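## Task

Plate C16 is partly out of slot 3 of plate hotel H1; slide it in until it rests against the hotel's back stop and stays there without the robot touching it, then release it and move the gripper away.

## Robot and tools

Setup: one robot arm with six revolute joints and a two-finger gripper, working in a physics simulation. Hotel H1 holds 4 slots stacked vertically, numbered from the bottom (slot 1 lowest). A plate counts as done only when it sits against the back stop by itself, with the gripper released and withdrawn.

Frames: the scene frame has its origin on the table surface directly under the arm base, +z up, and +y to the left when facing along +x. The arm base may be slightly tilted relative to the table. All arm commands are joint-space, not Cartesian.

Cameras: cam_high (504x504, pinhole) and cam_wrist (616x616, fisheye, wide view). Images arrive with every execute_actions result unless you pass "pictures": false.

Tool execute_actions, argument "actions": a list holding zero or one item.
- Empty list: sends nothing, just reports the current state.
- Motion item: {"rows": [...], "steps": N}. rows is a list of 1 to 15 rows; steps is 1 to 15 (default 15), each step lasting 1/30 s. Row k is used on step k; if there are fewer rows than steps, the final row is held for the rest.
- Wait item: {"steps": N} with no rows, N up to 300; it returns after N steps counted from the previous result, and time spent writing the reply counts toward them.
- A refused call sends nothing to the robot.

Each row has exactly 7 numbers, for the single arm: absolute target angles in radians for waist, shoulder, elbow, wrist pitch, wrist yaw, wrist roll, in that order, followed by the gripper opening. These are positions to go to, not offsets, on the same scale as the Joint positions line. Nominal ranges: waist -2.880 to 2.880, shoulder 0.000 to 3.142, elbow 0.000 to 3.019, wrist pitch -1.693 to 1.571, wrist yaw -1.571 to 1.571, wrist roll -2.094 to 2.094. True limits may differ by up to 0.019 rad either way. A call is refused if any target exceeds its range end by more than 0.019 rad and is also farther out than that joint's last reported angle. A target beyond the real end is clipped to it, and the result may say "joint sent to its limit" (possibly about an earlier, still-running action); absence of that line does not prove more travel is available. The opening is a number from -1 (closed) to +1 (fully open, 0.094 m between pads).

Motion limits: per step, each joint's target is kept within a lead of its measured angle: waist 0.264, shoulder 0.32, elbow 0.276, wrist pitch 0.33, wrist yaw 0.186, wrist roll 0.522 rad. If the targets would put the gripper more than 70 mm from where it is now, all targets are pulled back toward the measured angles. Large moves therefore take several calls. A commanded change of only a few mm may produce no motion. Between calls the arm keeps heading to the last row sent until it has nearly stopped (a slow or blocked motion counts as stopped) or a step is HELD; after that only a new action moves it on or adds pressure. Fingers still in motion keep moving.

Result lines: Joint positions and Joint velocities list the six joints (rad, rad/s) and then the pad gap (m, m/s). grip_measured gives the measured finger opening on the command scale; readings may be off by about 1 mm consistently within a scene. "joint command not followed" means the clearance check altered or blocked targets on some steps (mounting blocks and posts count as part of the arm). HELD flags steps where all or part of your row was not sent. MOTOR HOT appears at 85 °C; at 100 °C an OVER-TEMPERATURE FAULT drops the arm until it cools. Holding loads heats motors, even while you are composing a reply, and some heat persists into the next scene.

Gripping: away from the extremes, the fingers go to where grip_measured equals your command. To hold something, command roughly 0.03 below the measured value for a firm grip, less for a light one. Pad force tops out near 50 to 62 N per pad, lower on some grippers and for parts under about 2 mm thick; first contact can briefly spike harder. For this job pushing with closed fingers or the hand is usually enough.

Tool zoom_image: {"camera": "cam_high" or "cam_wrist", "region": [x0, y0, x1, y1]} in pixels of that camera's latest full image, origin at top-left, region at most 504 by 504. It returns a magnified view.

Tool finished_scene: {"scene": n} with the current scene's number. It cannot be undone; its result tells whether the goal was met and presents the next task. Ending a reply without any tool call stops all remaining work.

Cautions: never knock or place anything off the table. Avoid slams, hard impacts, very forceful pushes, drops and slips. Occasional outside tugs or nudges may disturb objects. Push the plate gently and steadily, check with images that it seats against the stop, then open, back away, and confirm it stays put before ending. Fast, smooth motion with little effort is preferred.

Each tool is called after "Request:" as a command line: name --argument value for each argument, lists and objects as JSON in quotes; but a table of rows of numbers goes row by row, as --pt "numbers of a row", without its own name.

## Session

Request:
execute_actions --actions '[]'

Scene clock: 0.00 s of 7200.00 s.
grip_measured=+1.000
Joint positions: [-1.703  2.121  1.435  1.287 -0.528  0.577  0.094]
Joint velocities: [-0.015 -0.005 -0.022 -0.012 -0.037  0.007  0.   ]
Motor temperatures (°C, as the motors report them): [23 23 23 21 23 22]

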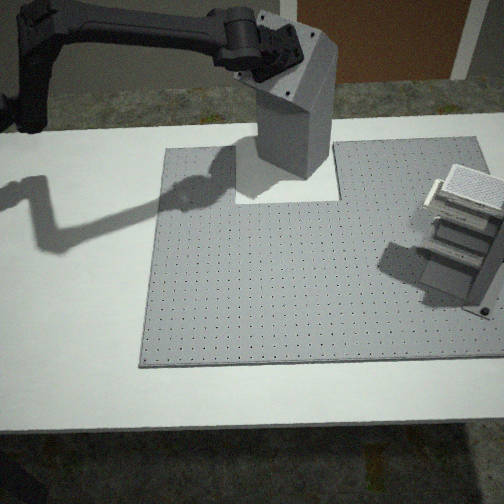

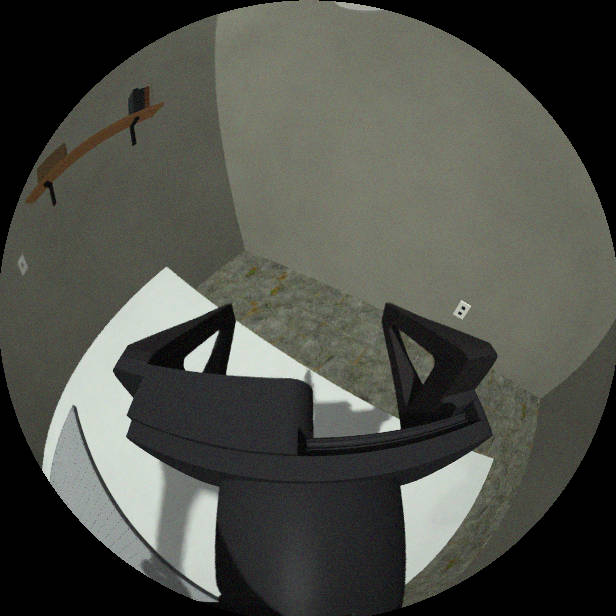

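Request:
execute_actions --actions '[{"rows":[[0.3,1.6,1.4,0.5,0,0,-1]],"steps":15}]' --pictures false

Request:
execute_actions --actions '[{"steps":90}]'

Scene clock: 8.17 s of 7200.00 s.
grip_measured=-0.998
Joint positions: [-1.453  1.847  1.418  0.885 -0.116  0.274  0.   ]
Joint velocities: [ 0.718 -0.737  0.007 -0.916  0.608 -0.462 -0.001]
Motor temperatures (°C, as the motors report them): [23 25 24 22 23 22]
Steps of this call (steps 1 to 90: nothing new was sent; then 4.67 s passed at rest; steps 91 to 105: all 15 steps of this action). Readings (joint positions):
91: [-1.699 2.116 1.434 1.275 -0.504 0.557]
92: [-1.694 2.107 1.428 1.244 -0.473 0.531]
94: [-1.672 2.081 1.421 1.188 -0.417 0.480]
98: [-1.605 2.008 1.418 1.078 -0.305 0.391]
105: the state above

Scene clock: 11.17 s of 7200.00 s.
grip_measured=-0.998
Joint positions: [ 0.306  1.616  1.41   0.517 -0.002  0.015  0.   ]
Joint velocities: [-0.015 -0.015  0.012 -0.002  0.051 -0.066 -0.   ]
Motor temperatures (°C, as the motors report them): [23 25 24 22 23 22]
Steps of this call (steps 1 to 75: the robot went on to your last target; steps 76 to 90: nothing new was sent). Readings (joint positions):
1: [-1.429 1.823 1.418 0.854 -0.095 0.259]
2: [-1.403 1.799 1.418 0.822 -0.078 0.244]
4: [-1.348 1.754 1.418 0.758 -0.051 0.216]
8: [-1.223 1.688 1.418 0.666 -0.023 0.167]
90: the state above
The arm was judged still, so your last target was given up. Only a new action makes it travel on or press farther. Fingers that are still opening or closing keep moving.

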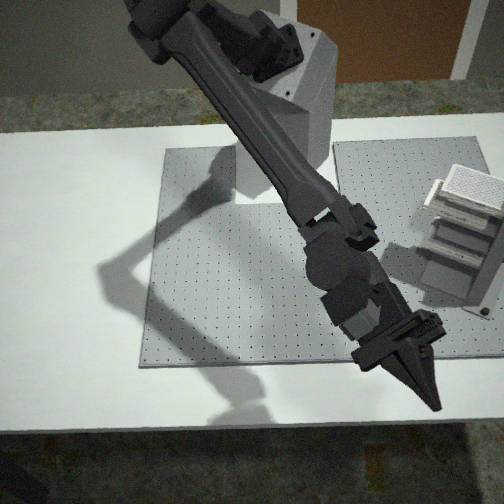

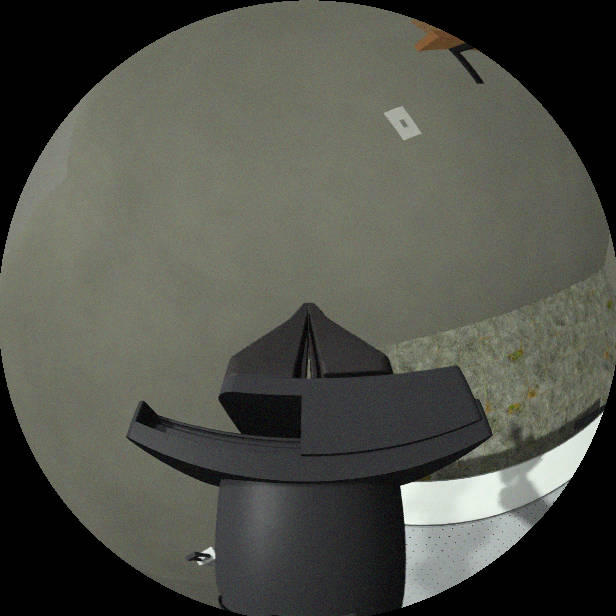

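Request:
execute_actions --actions '[{"rows":[[0.5,2.0,1.0,0.3,0,0,-1]],"steps":15}]' --pictures false

Request:
execute_actions --actions '[{"steps":40}]'

Scene clock: 17.07 s of 7200.00 s.
grip_measured=-0.998
Joint positions: [ 0.387  1.695  1.243  0.454 -0.002  0.015  0.   ]
Joint velocities: [ 0.151  0.288 -0.383 -0.129 -0.066  0.022 -0.   ]
Motor temperatures (°C, as the motors report them): [24 26 25 21 23 22]
Steps of this call (steps 1 to 90: nothing new was sent; then 2.40 s passed at rest; steps 91 to 105: all 15 steps of this action). Readings (joint positions):
91: [0.307 1.617 1.406 0.514 -0.002 0.015]
92: [0.309 1.617 1.401 0.511 -0.002 0.015]
94: [0.318 1.620 1.383 0.503 -0.002 0.015]
98: [0.343 1.638 1.336 0.484 -0.002 0.015]
105: the state above

Scene clock: 18.40 s of 7200.00 s.
grip_measured=-0.998
Joint positions: [0.492 1.989 1.002 0.317 0.005 0.015 0.   ]
Joint velocities: [-0.015 -0.015 -0.017  0.007 -0.007 -0.051 -0.   ]
Motor temperatures (°C, as the motors report them): [24 26 25 21 23 22]
Steps of this call (steps 1 to 40: the robot went on to your last target). Readings (joint positions):
1: [0.392 1.705 1.229 0.449 -0.002 0.015]
2: [0.397 1.716 1.216 0.445 -0.002 0.015]
4: [0.407 1.738 1.189 0.435 -0.002 0.015]
8: [0.426 1.788 1.138 0.413 -0.002 0.015]
40: the state above

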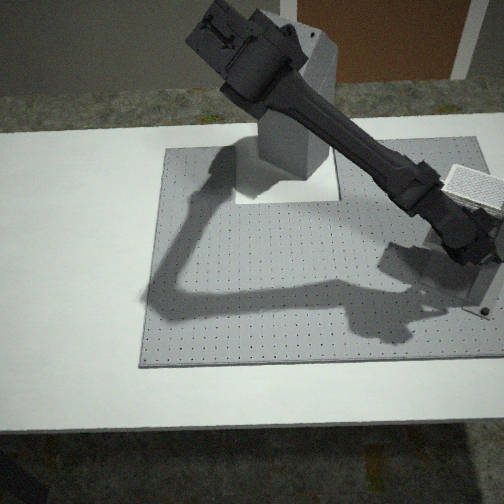

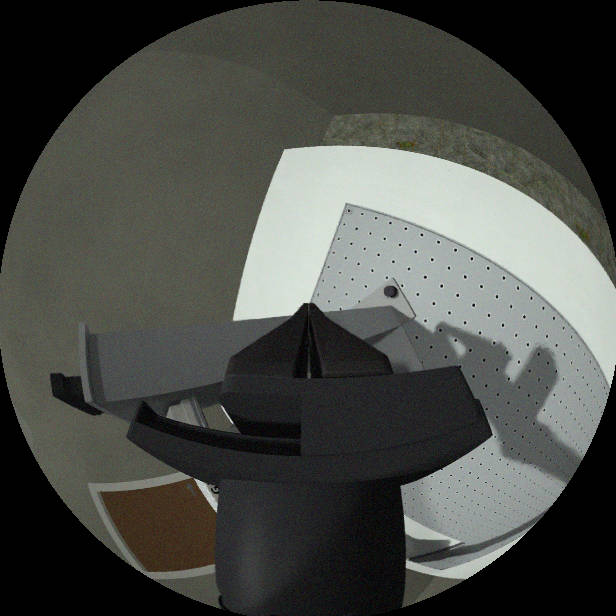

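Request:
execute_actions --actions '[{"rows":[[0.3,1.75,1.0,0.3,0,0,-1]],"steps":15}]' --pictures false

Request:
execute_actions --actions '[{"rows":[[0.3,1.75,0.6,0.3,0,0,-1]],"steps":15}]' --pictures false

Request:
execute_actions --actions '[{"steps":30}]'

Scene clock: 24.87 s of 7200.00 s.
grip_measured=-0.998
Joint positions: [0.288 1.727 0.999 0.316 0.002 0.015 0.   ]
Joint velocities: [-0.015 -0.093  0.027  0.007  0.022 -0.007 -0.   ]
Motor temperatures (°C, as the motors report them): [24 25 24 21 24 22]
Steps of this call (steps 1 to 15: the robot went on to your last target; steps 16 to 90: nothing new was sent; then 2.97 s passed at rest; steps 91 to 105: all 15 steps of this action). Readings (joint positions):
91: [0.487 1.984 1.002 0.317 0.004 0.015]
92: [0.481 1.976 0.999 0.316 0.002 0.015]
94: [0.454 1.945 0.995 0.316 0.002 0.015]
98: [0.379 1.855 0.995 0.316 0.002 0.015]
105: the state above

Scene clock: 25.37 s of 7200.00 s.
grip_measured=-0.998
Joint positions: [0.29  1.74  0.581 0.304 0.002 0.015 0.   ]
Joint velocities: [-0.015  0.112 -0.066 -0.022  0.022 -0.037  0.   ]
Motor temperatures (°C, as the motors report them): [24 25 24 21 24 22]
Steps of this call (steps 1 to 15: all 15 steps of this action). Readings (joint positions):
1: [0.288 1.725 0.993 0.317 0.002 0.015]
2: [0.290 1.721 0.975 0.318 0.002 0.015]
4: [0.290 1.717 0.915 0.318 0.002 0.015]
8: [0.290 1.717 0.761 0.318 0.002 0.015]
15: the state above

Scene clock: 26.37 s of 7200.00 s.
grip_measured=-0.998
Joint positions: [0.29  1.743 0.595 0.303 0.002 0.014 0.   ]
Joint velocities: [-0.015 -0.005  0.002 -0.002 -0.022 -0.007  0.   ]
Motor temperatures (°C, as the motors report them): [24 25 24 21 24 22]
Steps of this call (steps 1 to 30: the robot went on to your last target). Readings (joint positions):
1: [0.290 1.743 0.581 0.303 0.002 0.014]
2: [0.290 1.743 0.583 0.303 0.002 0.014]
4: [0.290 1.743 0.589 0.303 0.002 0.014]
8: [0.290 1.743 0.595 0.303 0.002 0.014]
30: the state above
The arm was judged still, so your last target was given up. Only a new action makes it travel on or press farther. Fingers that are still opening or closing keep moving.

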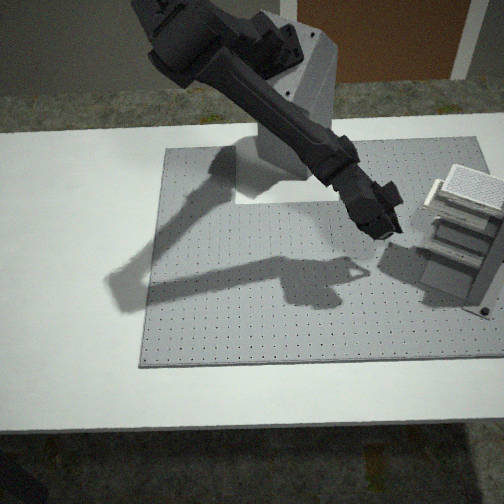

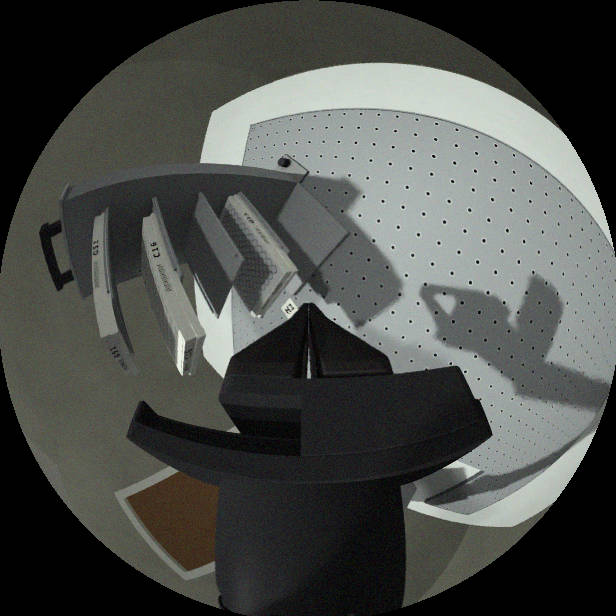

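Request:
execute_actions --actions '[{"rows":[[0.3,1.75,0.45,0.3,0.6,0,-1]],"steps":15}]' --pictures false

Request:
execute_actions --actions '[{"steps":30}]'

Scene clock: 39.67 s of 7200.00 s.
grip_measured=-0.998
Joint positions: [0.296 1.741 0.444 0.304 0.597 0.013 0.   ]
Joint velocities: [-0.005 -0.005 -0.012  0.007  0.066  0.037 -0.001]
Motor temperatures (°C, as the motors report them): [24 25 24 21 24 22]
Steps of this call (steps 1 to 90: nothing new was sent; then 9.80 s passed at rest; steps 91 to 105: all 15 steps of this action). Readings (joint positions):
91: [0.292 1.743 0.588 0.304 0.067 0.014]
92: [0.295 1.741 0.573 0.306 0.155 0.014]
94: [0.296 1.741 0.521 0.306 0.342 0.013]
98: [0.296 1.741 0.436 0.304 0.588 0.013]
105: the state above

Scene clock: 40.67 s of 7200.00 s.
grip_measured=-0.998
Joint positions: [0.296 1.741 0.444 0.304 0.597 0.013 0.   ]
Joint velocities: [-0.015 -0.005 -0.012 -0.007  0.066 -0.022 -0.   ]
Motor temperatures (°C, as the motors report them): [24 25 24 21 24 22]
Steps of this call (steps 1 to 15: the robot went on to your last target; steps 16 to 30: nothing new was sent). Readings (joint positions):
1: [0.296 1.741 0.444 0.304 0.597 0.013]
2: [0.296 1.741 0.444 0.304 0.597 0.013]
4: [0.296 1.741 0.444 0.304 0.597 0.013]
8: [0.296 1.741 0.444 0.304 0.597 0.013]
30: the state above
The arm was judged still, so your last target was given up. Only a new action makes it travel on or press farther. Fingers that are still opening or closing keep moving.

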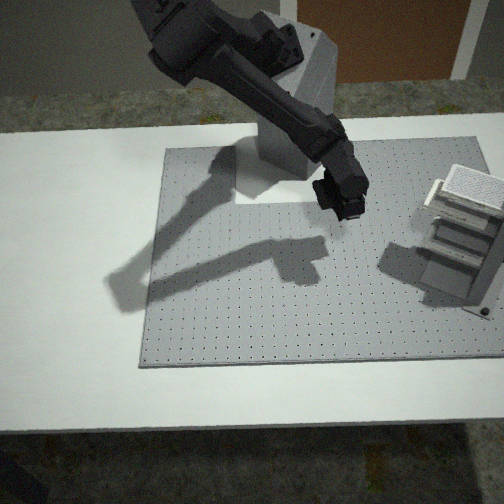

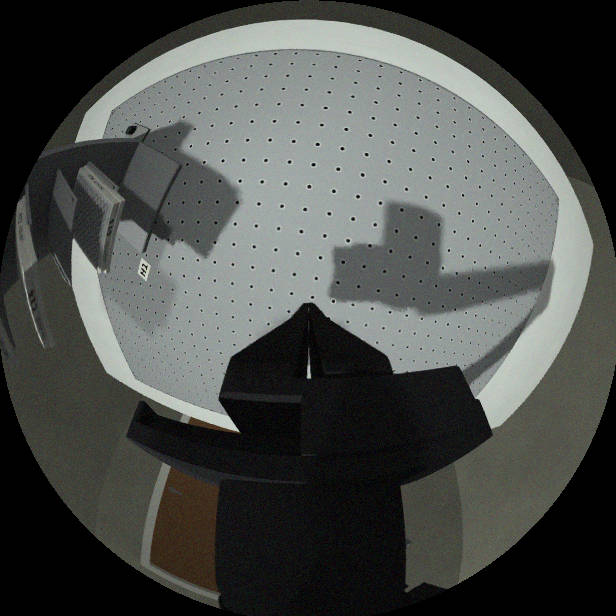

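Wrong sign.

Request:
execute_actions --actions '[{"rows":[[0.3,1.75,0.45,0.3,-0.7,0,-1]],"steps":15}]' --pictures false

Request:
execute_actions --actions '[{"steps":20}]'

Scene clock: 47.47 s of 7200.00 s.
grip_measured=-0.998
Joint positions: [ 0.297  1.741  0.444  0.304 -0.689  0.013  0.   ]
Joint velocities: [-0.005 -0.005  0.002  0.002 -0.271 -0.095 -0.001]
Motor temperatures (°C, as the motors report them): [24 25 24 21 24 22]
Steps of this call (steps 1 to 90: nothing new was sent; then 3.30 s passed at rest; steps 91 to 105: all 15 steps of this action). Readings (joint positions):
91: [0.295 1.741 0.444 0.304 0.521 0.013]
92: [0.294 1.741 0.444 0.304 0.420 0.013]
94: [0.295 1.741 0.444 0.304 0.228 0.013]
98: [0.296 1.741 0.444 0.304 -0.158 0.013]
105: the state above

Scene clock: 48.13 s of 7200.00 s.
grip_measured=-0.998
Joint positions: [ 0.297  1.741  0.444  0.304 -0.697  0.013  0.   ]
Joint velocities: [-0.005  0.005  0.007 -0.002  0.007 -0.022  0.001]
Motor temperatures (°C, as the motors report them): [24 25 24 21 24 22]
Steps of this call (steps 1 to 15: the robot went on to your last target; steps 16 to 20: nothing new was sent). Readings (joint positions):
1: [0.297 1.741 0.444 0.304 -0.694 0.013]
2: [0.297 1.741 0.444 0.304 -0.696 0.013]
4: [0.297 1.741 0.444 0.304 -0.697 0.013]
8: [0.297 1.741 0.444 0.304 -0.697 0.013]
20: the state above
The arm was judged still, so your last target was given up. Only a new action makes it travel on or press farther. Fingers that are still opening or closing keep moving.

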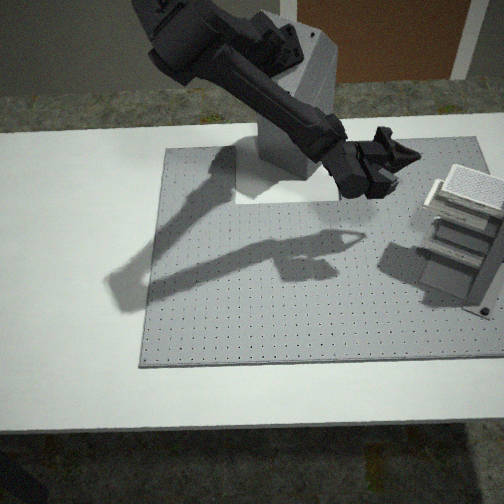

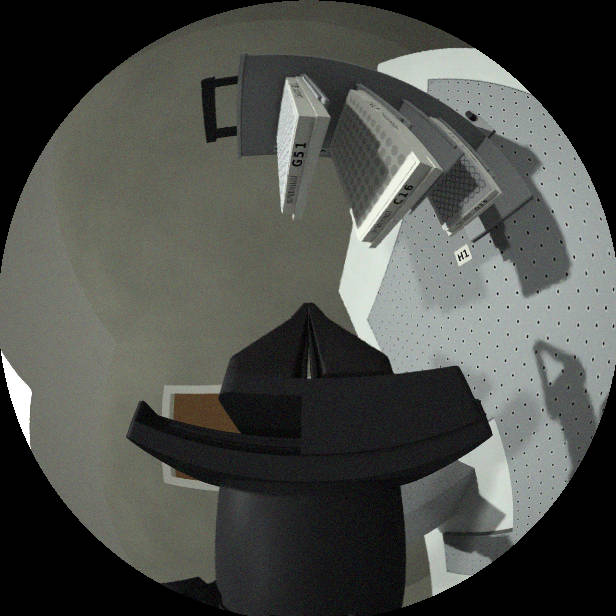

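Request:
execute_actions --actions '[{"rows":[[0.3,1.75,0.45,0.8,-0.45,0,-1]],"steps":15}]' --pictures false

Request:
execute_actions --actions '[{"steps":20}]'

Scene clock: 52.67 s of 7200.00 s.
grip_measured=-0.998
Joint positions: [ 0.301  1.747  0.457  0.781 -0.453  0.013  0.   ]
Joint velocities: [-0.005 -0.005 -0.012 -0.002 -0.007 -0.051 -0.001]
Motor temperatures (°C, as the motors report them): [24 25 24 21 24 22]
Steps of this call (steps 1 to 90: nothing new was sent; then 1.03 s passed at rest; steps 91 to 105: all 15 steps of this action). Readings (joint positions):
91: [0.300 1.742 0.441 0.350 -0.620 0.013]
92: [0.301 1.746 0.432 0.450 -0.527 0.013]
94: [0.301 1.747 0.435 0.635 -0.462 0.013]
98: [0.301 1.747 0.458 0.775 -0.453 0.013]
105: the state above

Scene clock: 53.33 s of 7200.00 s.
grip_measured=-0.998
Joint positions: [ 0.301  1.747  0.457  0.781 -0.453  0.013  0.   ]
Joint velocities: [ 0.005  0.015  0.002 -0.007  0.007  0.037  0.001]
Motor temperatures (°C, as the motors report them): [24 25 24 21 24 22]
Steps of this call (steps 1 to 15: the robot went on to your last target; steps 16 to 20: nothing new was sent). Readings (joint positions):
1: [0.301 1.747 0.457 0.781 -0.453 0.013]
2: [0.301 1.747 0.457 0.781 -0.453 0.013]
4: [0.301 1.747 0.457 0.781 -0.453 0.013]
8: [0.301 1.747 0.457 0.781 -0.453 0.013]
20: the state above
The arm was judged still, so your last target was given up. Only a new action makes it travel on or press farther. Fingers that are still opening or closing keep moving.

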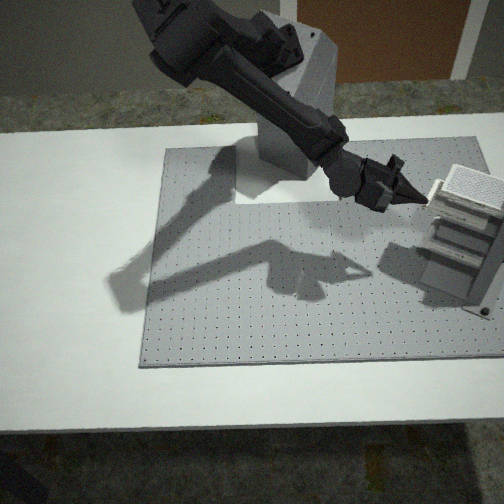

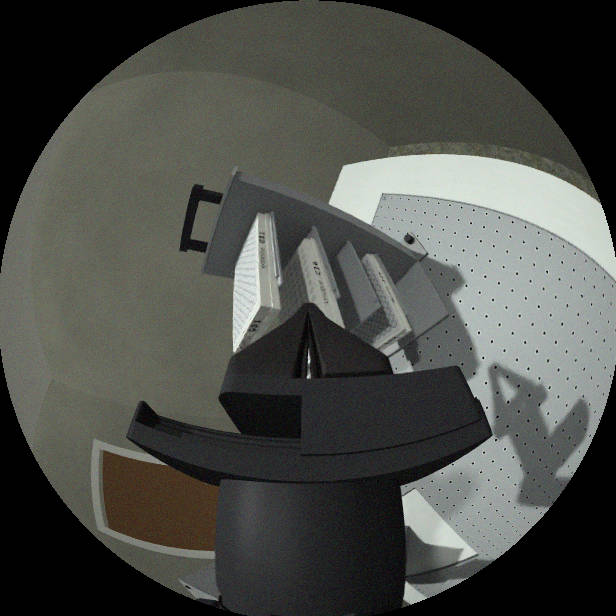

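Request:
execute_actions --actions '[{"rows":[[0.3,1.75,0.38,0.65,-0.35,0,-1]],"steps":15}]' --pictures false

Request:
execute_actions --actions '[{"steps":20}]'

Scene clock: 61.20 s of 7200.00 s.
grip_measured=-0.998
Joint positions: [ 0.302  1.744  0.374  0.661 -0.354  0.012  0.   ]
Joint velocities: [-0.005 -0.015 -0.007 -0.002 -0.037 -0.037 -0.001]
Motor temperatures (°C, as the motors report them): [24 25 24 22 24 22]
Steps of this call (steps 1 to 90: nothing new was sent; then 4.37 s passed at rest; steps 91 to 105: all 15 steps of this action). Readings (joint positions):
91: [0.302 1.746 0.454 0.766 -0.411 0.012]
92: [0.302 1.744 0.448 0.733 -0.373 0.012]
94: [0.302 1.744 0.420 0.690 -0.356 0.012]
98: [0.302 1.744 0.374 0.663 -0.354 0.012]
105: the state above

Scene clock: 61.87 s of 7200.00 s.
grip_measured=-0.998
Joint positions: [ 0.302  1.744  0.374  0.661 -0.354  0.012  0.   ]
Joint velocities: [ 0.005 -0.015  0.007 -0.002 -0.007 -0.007 -0.001]
Motor temperatures (°C, as the motors report them): [24 25 24 22 24 22]
Steps of this call (steps 1 to 15: the robot went on to your last target; steps 16 to 20: nothing new was sent). Readings (joint positions):
1: [0.302 1.744 0.374 0.661 -0.354 0.012]
2: [0.302 1.744 0.374 0.661 -0.354 0.012]
4: [0.302 1.744 0.374 0.661 -0.354 0.012]
8: [0.302 1.744 0.374 0.661 -0.354 0.012]
20: the state above
The arm was judged still, so your last target was given up. Only a new action makes it travel on or press farther. Fingers that are still opening or closing keep moving.

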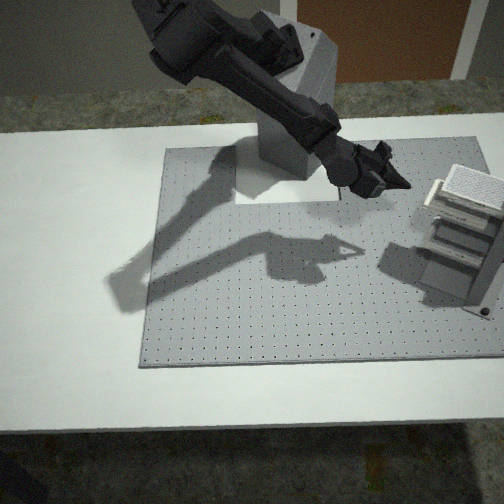

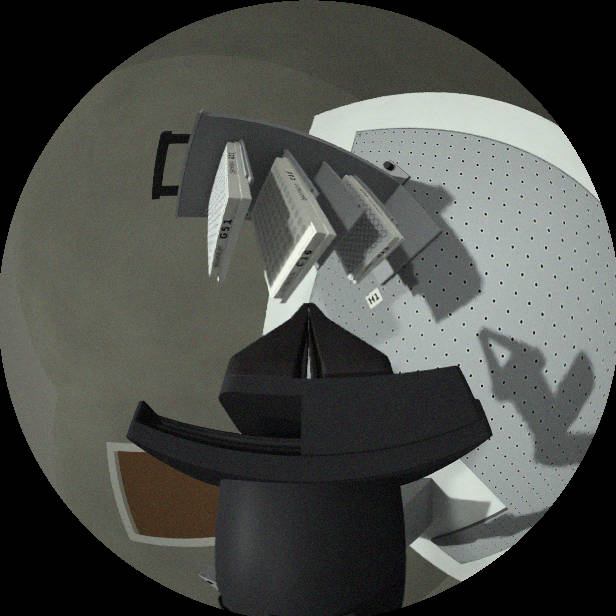

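Request:
execute_actions --actions '[{"rows":[[0.3,1.83,0.46,0.65,-0.4,0,-1]],"steps":15}]' --pictures false

Request:
execute_actions --actions '[{"steps":20}]'

Scene clock: 76.43 s of 7200.00 s.
grip_measured=-0.998
Joint positions: [ 0.302  1.816  0.462  0.661 -0.398  0.012  0.   ]
Joint velocities: [-0.005 -0.005  0.007 -0.012 -0.081 -0.081 -0.001]
Motor temperatures (°C, as the motors report them): [24 24 24 21 24 22]
Steps of this call (steps 1 to 90: nothing new was sent; then 11.07 s passed at rest; steps 91 to 105: all 15 steps of this action). Readings (joint positions):
91: [0.302 1.749 0.380 0.661 -0.373 0.012]
92: [0.302 1.762 0.394 0.661 -0.390 0.012]
94: [0.302 1.797 0.433 0.661 -0.396 0.012]
98: [0.302 1.816 0.462 0.661 -0.397 0.012]
105: the state above

Scene clock: 77.10 s of 7200.00 s.
grip_measured=-0.998
Joint positions: [ 0.302  1.816  0.462  0.661 -0.398  0.012  0.   ]
Joint velocities: [ 0.005  0.005 -0.012 -0.002 -0.022 -0.037 -0.001]
Motor temperatures (°C, as the motors report them): [24 24 24 21 24 22]
Steps of this call (steps 1 to 15: the robot went on to your last target; steps 16 to 20: nothing new was sent). Readings (joint positions):
1: [0.302 1.816 0.462 0.661 -0.398 0.012]
2: [0.302 1.816 0.462 0.661 -0.398 0.012]
4: [0.302 1.816 0.462 0.661 -0.398 0.012]
8: [0.302 1.816 0.462 0.661 -0.398 0.012]
20: the state above
The arm was judged still, so your last target was given up. Only a new action makes it travel on or press farther. Fingers that are still opening or closing keep moving.

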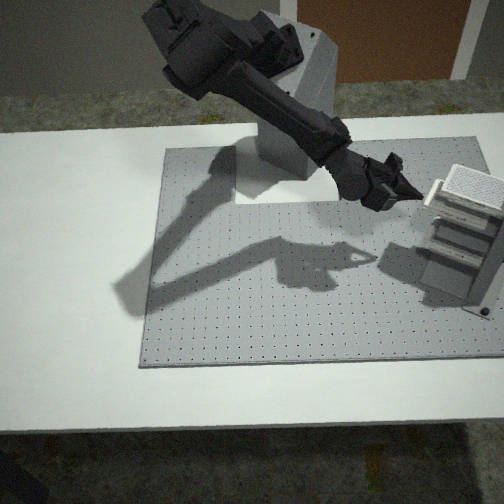

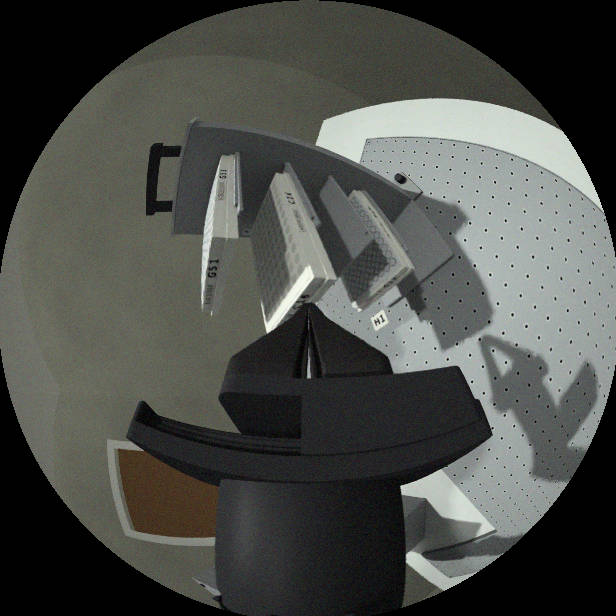

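Request:
execute_actions --actions '[{"rows":[[0.33,1.93,0.50,0.68,-0.42,0,-1]],"steps":15}]' --pictures false

Request:
execute_actions --actions '[{"steps":20}]'

Scene clock: 83.93 s of 7200.00 s.
grip_measured=-0.998
Joint positions: [ 0.324  1.924  0.497  0.666 -0.417  0.012  0.   ]
Joint velocities: [-0.015 -0.015  0.012 -0.002 -0.007 -0.037  0.   ]
Motor temperatures (°C, as the motors report them): [24 24 24 21 24 22]
Steps of this call (steps 1 to 90: nothing new was sent; then 3.33 s passed at rest; steps 91 to 105: all 15 steps of this action). Readings (joint positions):
91: [0.303 1.823 0.465 0.662 -0.406 0.012]
92: [0.306 1.839 0.474 0.666 -0.414 0.012]
94: [0.315 1.884 0.493 0.666 -0.416 0.012]
98: [0.324 1.923 0.497 0.666 -0.417 0.012]
105: the state above

Scene clock: 84.60 s of 7200.00 s.
grip_measured=-0.998
Joint positions: [ 0.324  1.924  0.497  0.666 -0.417  0.012  0.   ]
Joint velocities: [-0.015  0.005 -0.002  0.007 -0.066  0.066 -0.   ]
Motor temperatures (°C, as the motors report them): [24 24 24 21 24 22]
Steps of this call (steps 1 to 15: the robot went on to your last target; steps 16 to 20: nothing new was sent). Readings (joint positions):
1: [0.324 1.924 0.497 0.666 -0.417 0.012]
2: [0.324 1.924 0.497 0.666 -0.417 0.012]
4: [0.324 1.924 0.497 0.666 -0.417 0.012]
8: [0.324 1.924 0.497 0.666 -0.417 0.012]
20: the state above
The arm was judged still, so your last target was given up. Only a new action makes it travel on or press farther. Fingers that are still opening or closing keep moving.

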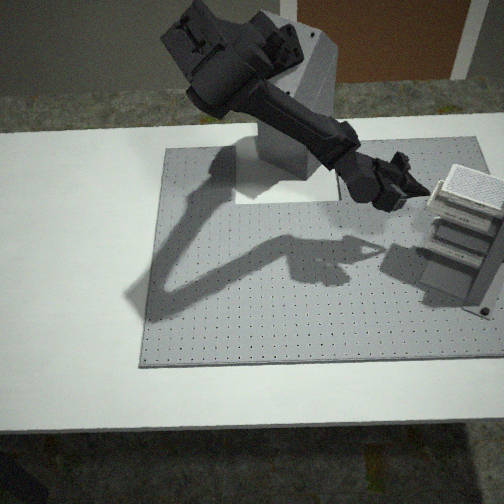

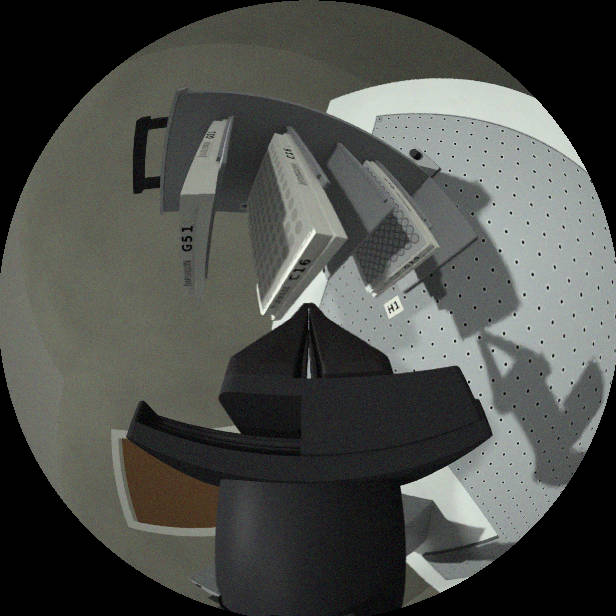

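Request:
execute_actions --actions '[{"rows":[[0.34,1.99,0.58,0.68,-0.52,0,-1]],"steps":15}]' --pictures false

Request:
execute_actions --actions '[{"steps":20}]'

Scene clock: 91.10 s of 7200.00 s.
grip_measured=-0.998
Joint positions: [ 0.332  1.97   0.554  0.666 -0.523  0.012  0.   ]
Joint velocities: [-0.005 -0.005 -0.017  0.002 -0.051 -0.066 -0.001]
Motor temperatures (°C, as the motors report them): [24 25 24 22 24 22]
Steps of this call (steps 1 to 90: nothing new was sent; then 3.00 s passed at rest; steps 91 to 105: all 15 steps of this action). Readings (joint positions):
91: [0.324 1.927 0.503 0.666 -0.460 0.012]
92: [0.326 1.937 0.517 0.666 -0.497 0.012]
94: [0.332 1.960 0.553 0.666 -0.515 0.012]
98: [0.332 1.970 0.554 0.666 -0.523 0.012]
105: the state above

Scene clock: 91.77 s of 7200.00 s.
grip_measured=-0.998
Joint positions: [ 0.332  1.97   0.554  0.666 -0.523  0.012  0.   ]
Joint velocities: [-0.005 -0.005  0.007 -0.012 -0.051 -0.037  0.001]
Motor temperatures (°C, as the motors report them): [24 25 24 22 24 22]
Steps of this call (steps 1 to 15: the robot went on to your last target; steps 16 to 20: nothing new was sent). Readings (joint positions):
1: [0.332 1.970 0.554 0.666 -0.523 0.012]
2: [0.332 1.970 0.554 0.666 -0.523 0.012]
4: [0.332 1.970 0.554 0.666 -0.523 0.012]
8: [0.332 1.970 0.554 0.666 -0.523 0.012]
20: the state above
The arm was judged still, so your last target was given up. Only a new action makes it travel on or press farther. Fingers that are still opening or closing keep moving.

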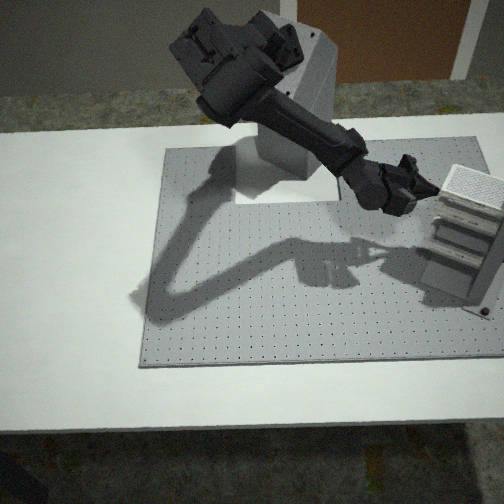

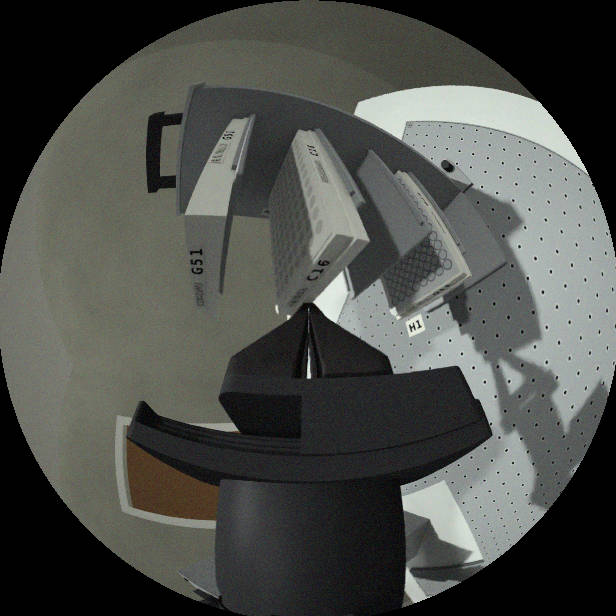

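Blocked, so it's seated. Retract.

Request:
execute_actions --actions '[{"rows":[[0.3,1.75,0.38,0.65,-0.4,0,-1]],"steps":15}]' --pictures false

Request:
execute_actions --actions '[{"steps":15}]'

Request:
finished_scene --scene 1

Scene clock: 97.13 s of 7200.00 s.
grip_measured=-0.998
Joint positions: [ 0.31   1.727  0.375  0.663 -0.404  0.012  0.   ]
Joint velocities: [-0.005 -0.005 -0.007  0.002  0.022  0.051 -0.   ]
Motor temperatures (°C, as the motors report them): [24 25 24 22 24 22]
Steps of this call (steps 1 to 90: nothing new was sent; then 1.87 s passed at rest; steps 91 to 105: all 15 steps of this action). Readings (joint positions):
91: [0.331 1.957 0.540 0.666 -0.470 0.012]
92: [0.329 1.921 0.509 0.663 -0.425 0.012]
94: [0.316 1.817 0.428 0.663 -0.407 0.012]
98: [0.310 1.725 0.372 0.663 -0.406 0.012]
105: the state above

Scene clock: 97.63 s of 7200.00 s.
grip_measured=-0.998
Joint positions: [ 0.31   1.727  0.375  0.663 -0.404  0.012  0.   ]
Joint velocities: [ 0.005 -0.015 -0.022 -0.012  0.037 -0.007 -0.   ]
Motor temperatures (°C, as the motors report them): [24 25 24 22 24 22]
Steps of this call (steps 1 to 15: the robot went on to your last target). Readings (joint positions):
1: [0.310 1.727 0.375 0.663 -0.404 0.012]
2: [0.310 1.727 0.375 0.663 -0.404 0.012]
4: [0.310 1.727 0.375 0.663 -0.404 0.012]
8: [0.310 1.727 0.375 0.663 -0.404 0.012]
15: the state above
The arm was judged still, so your last target was given up. Only a new action makes it travel on or press farther. Fingers that are still opening or closing keep moving.

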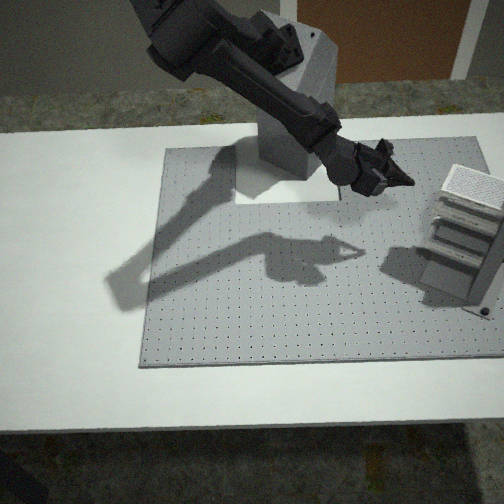

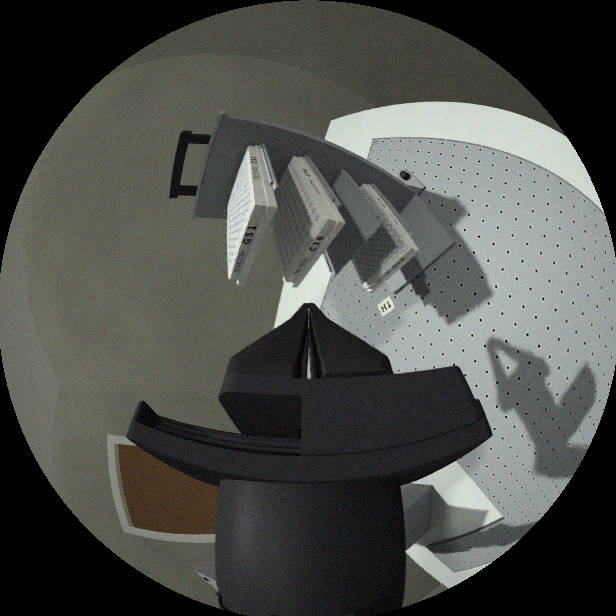

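The scene is finished: the task was done.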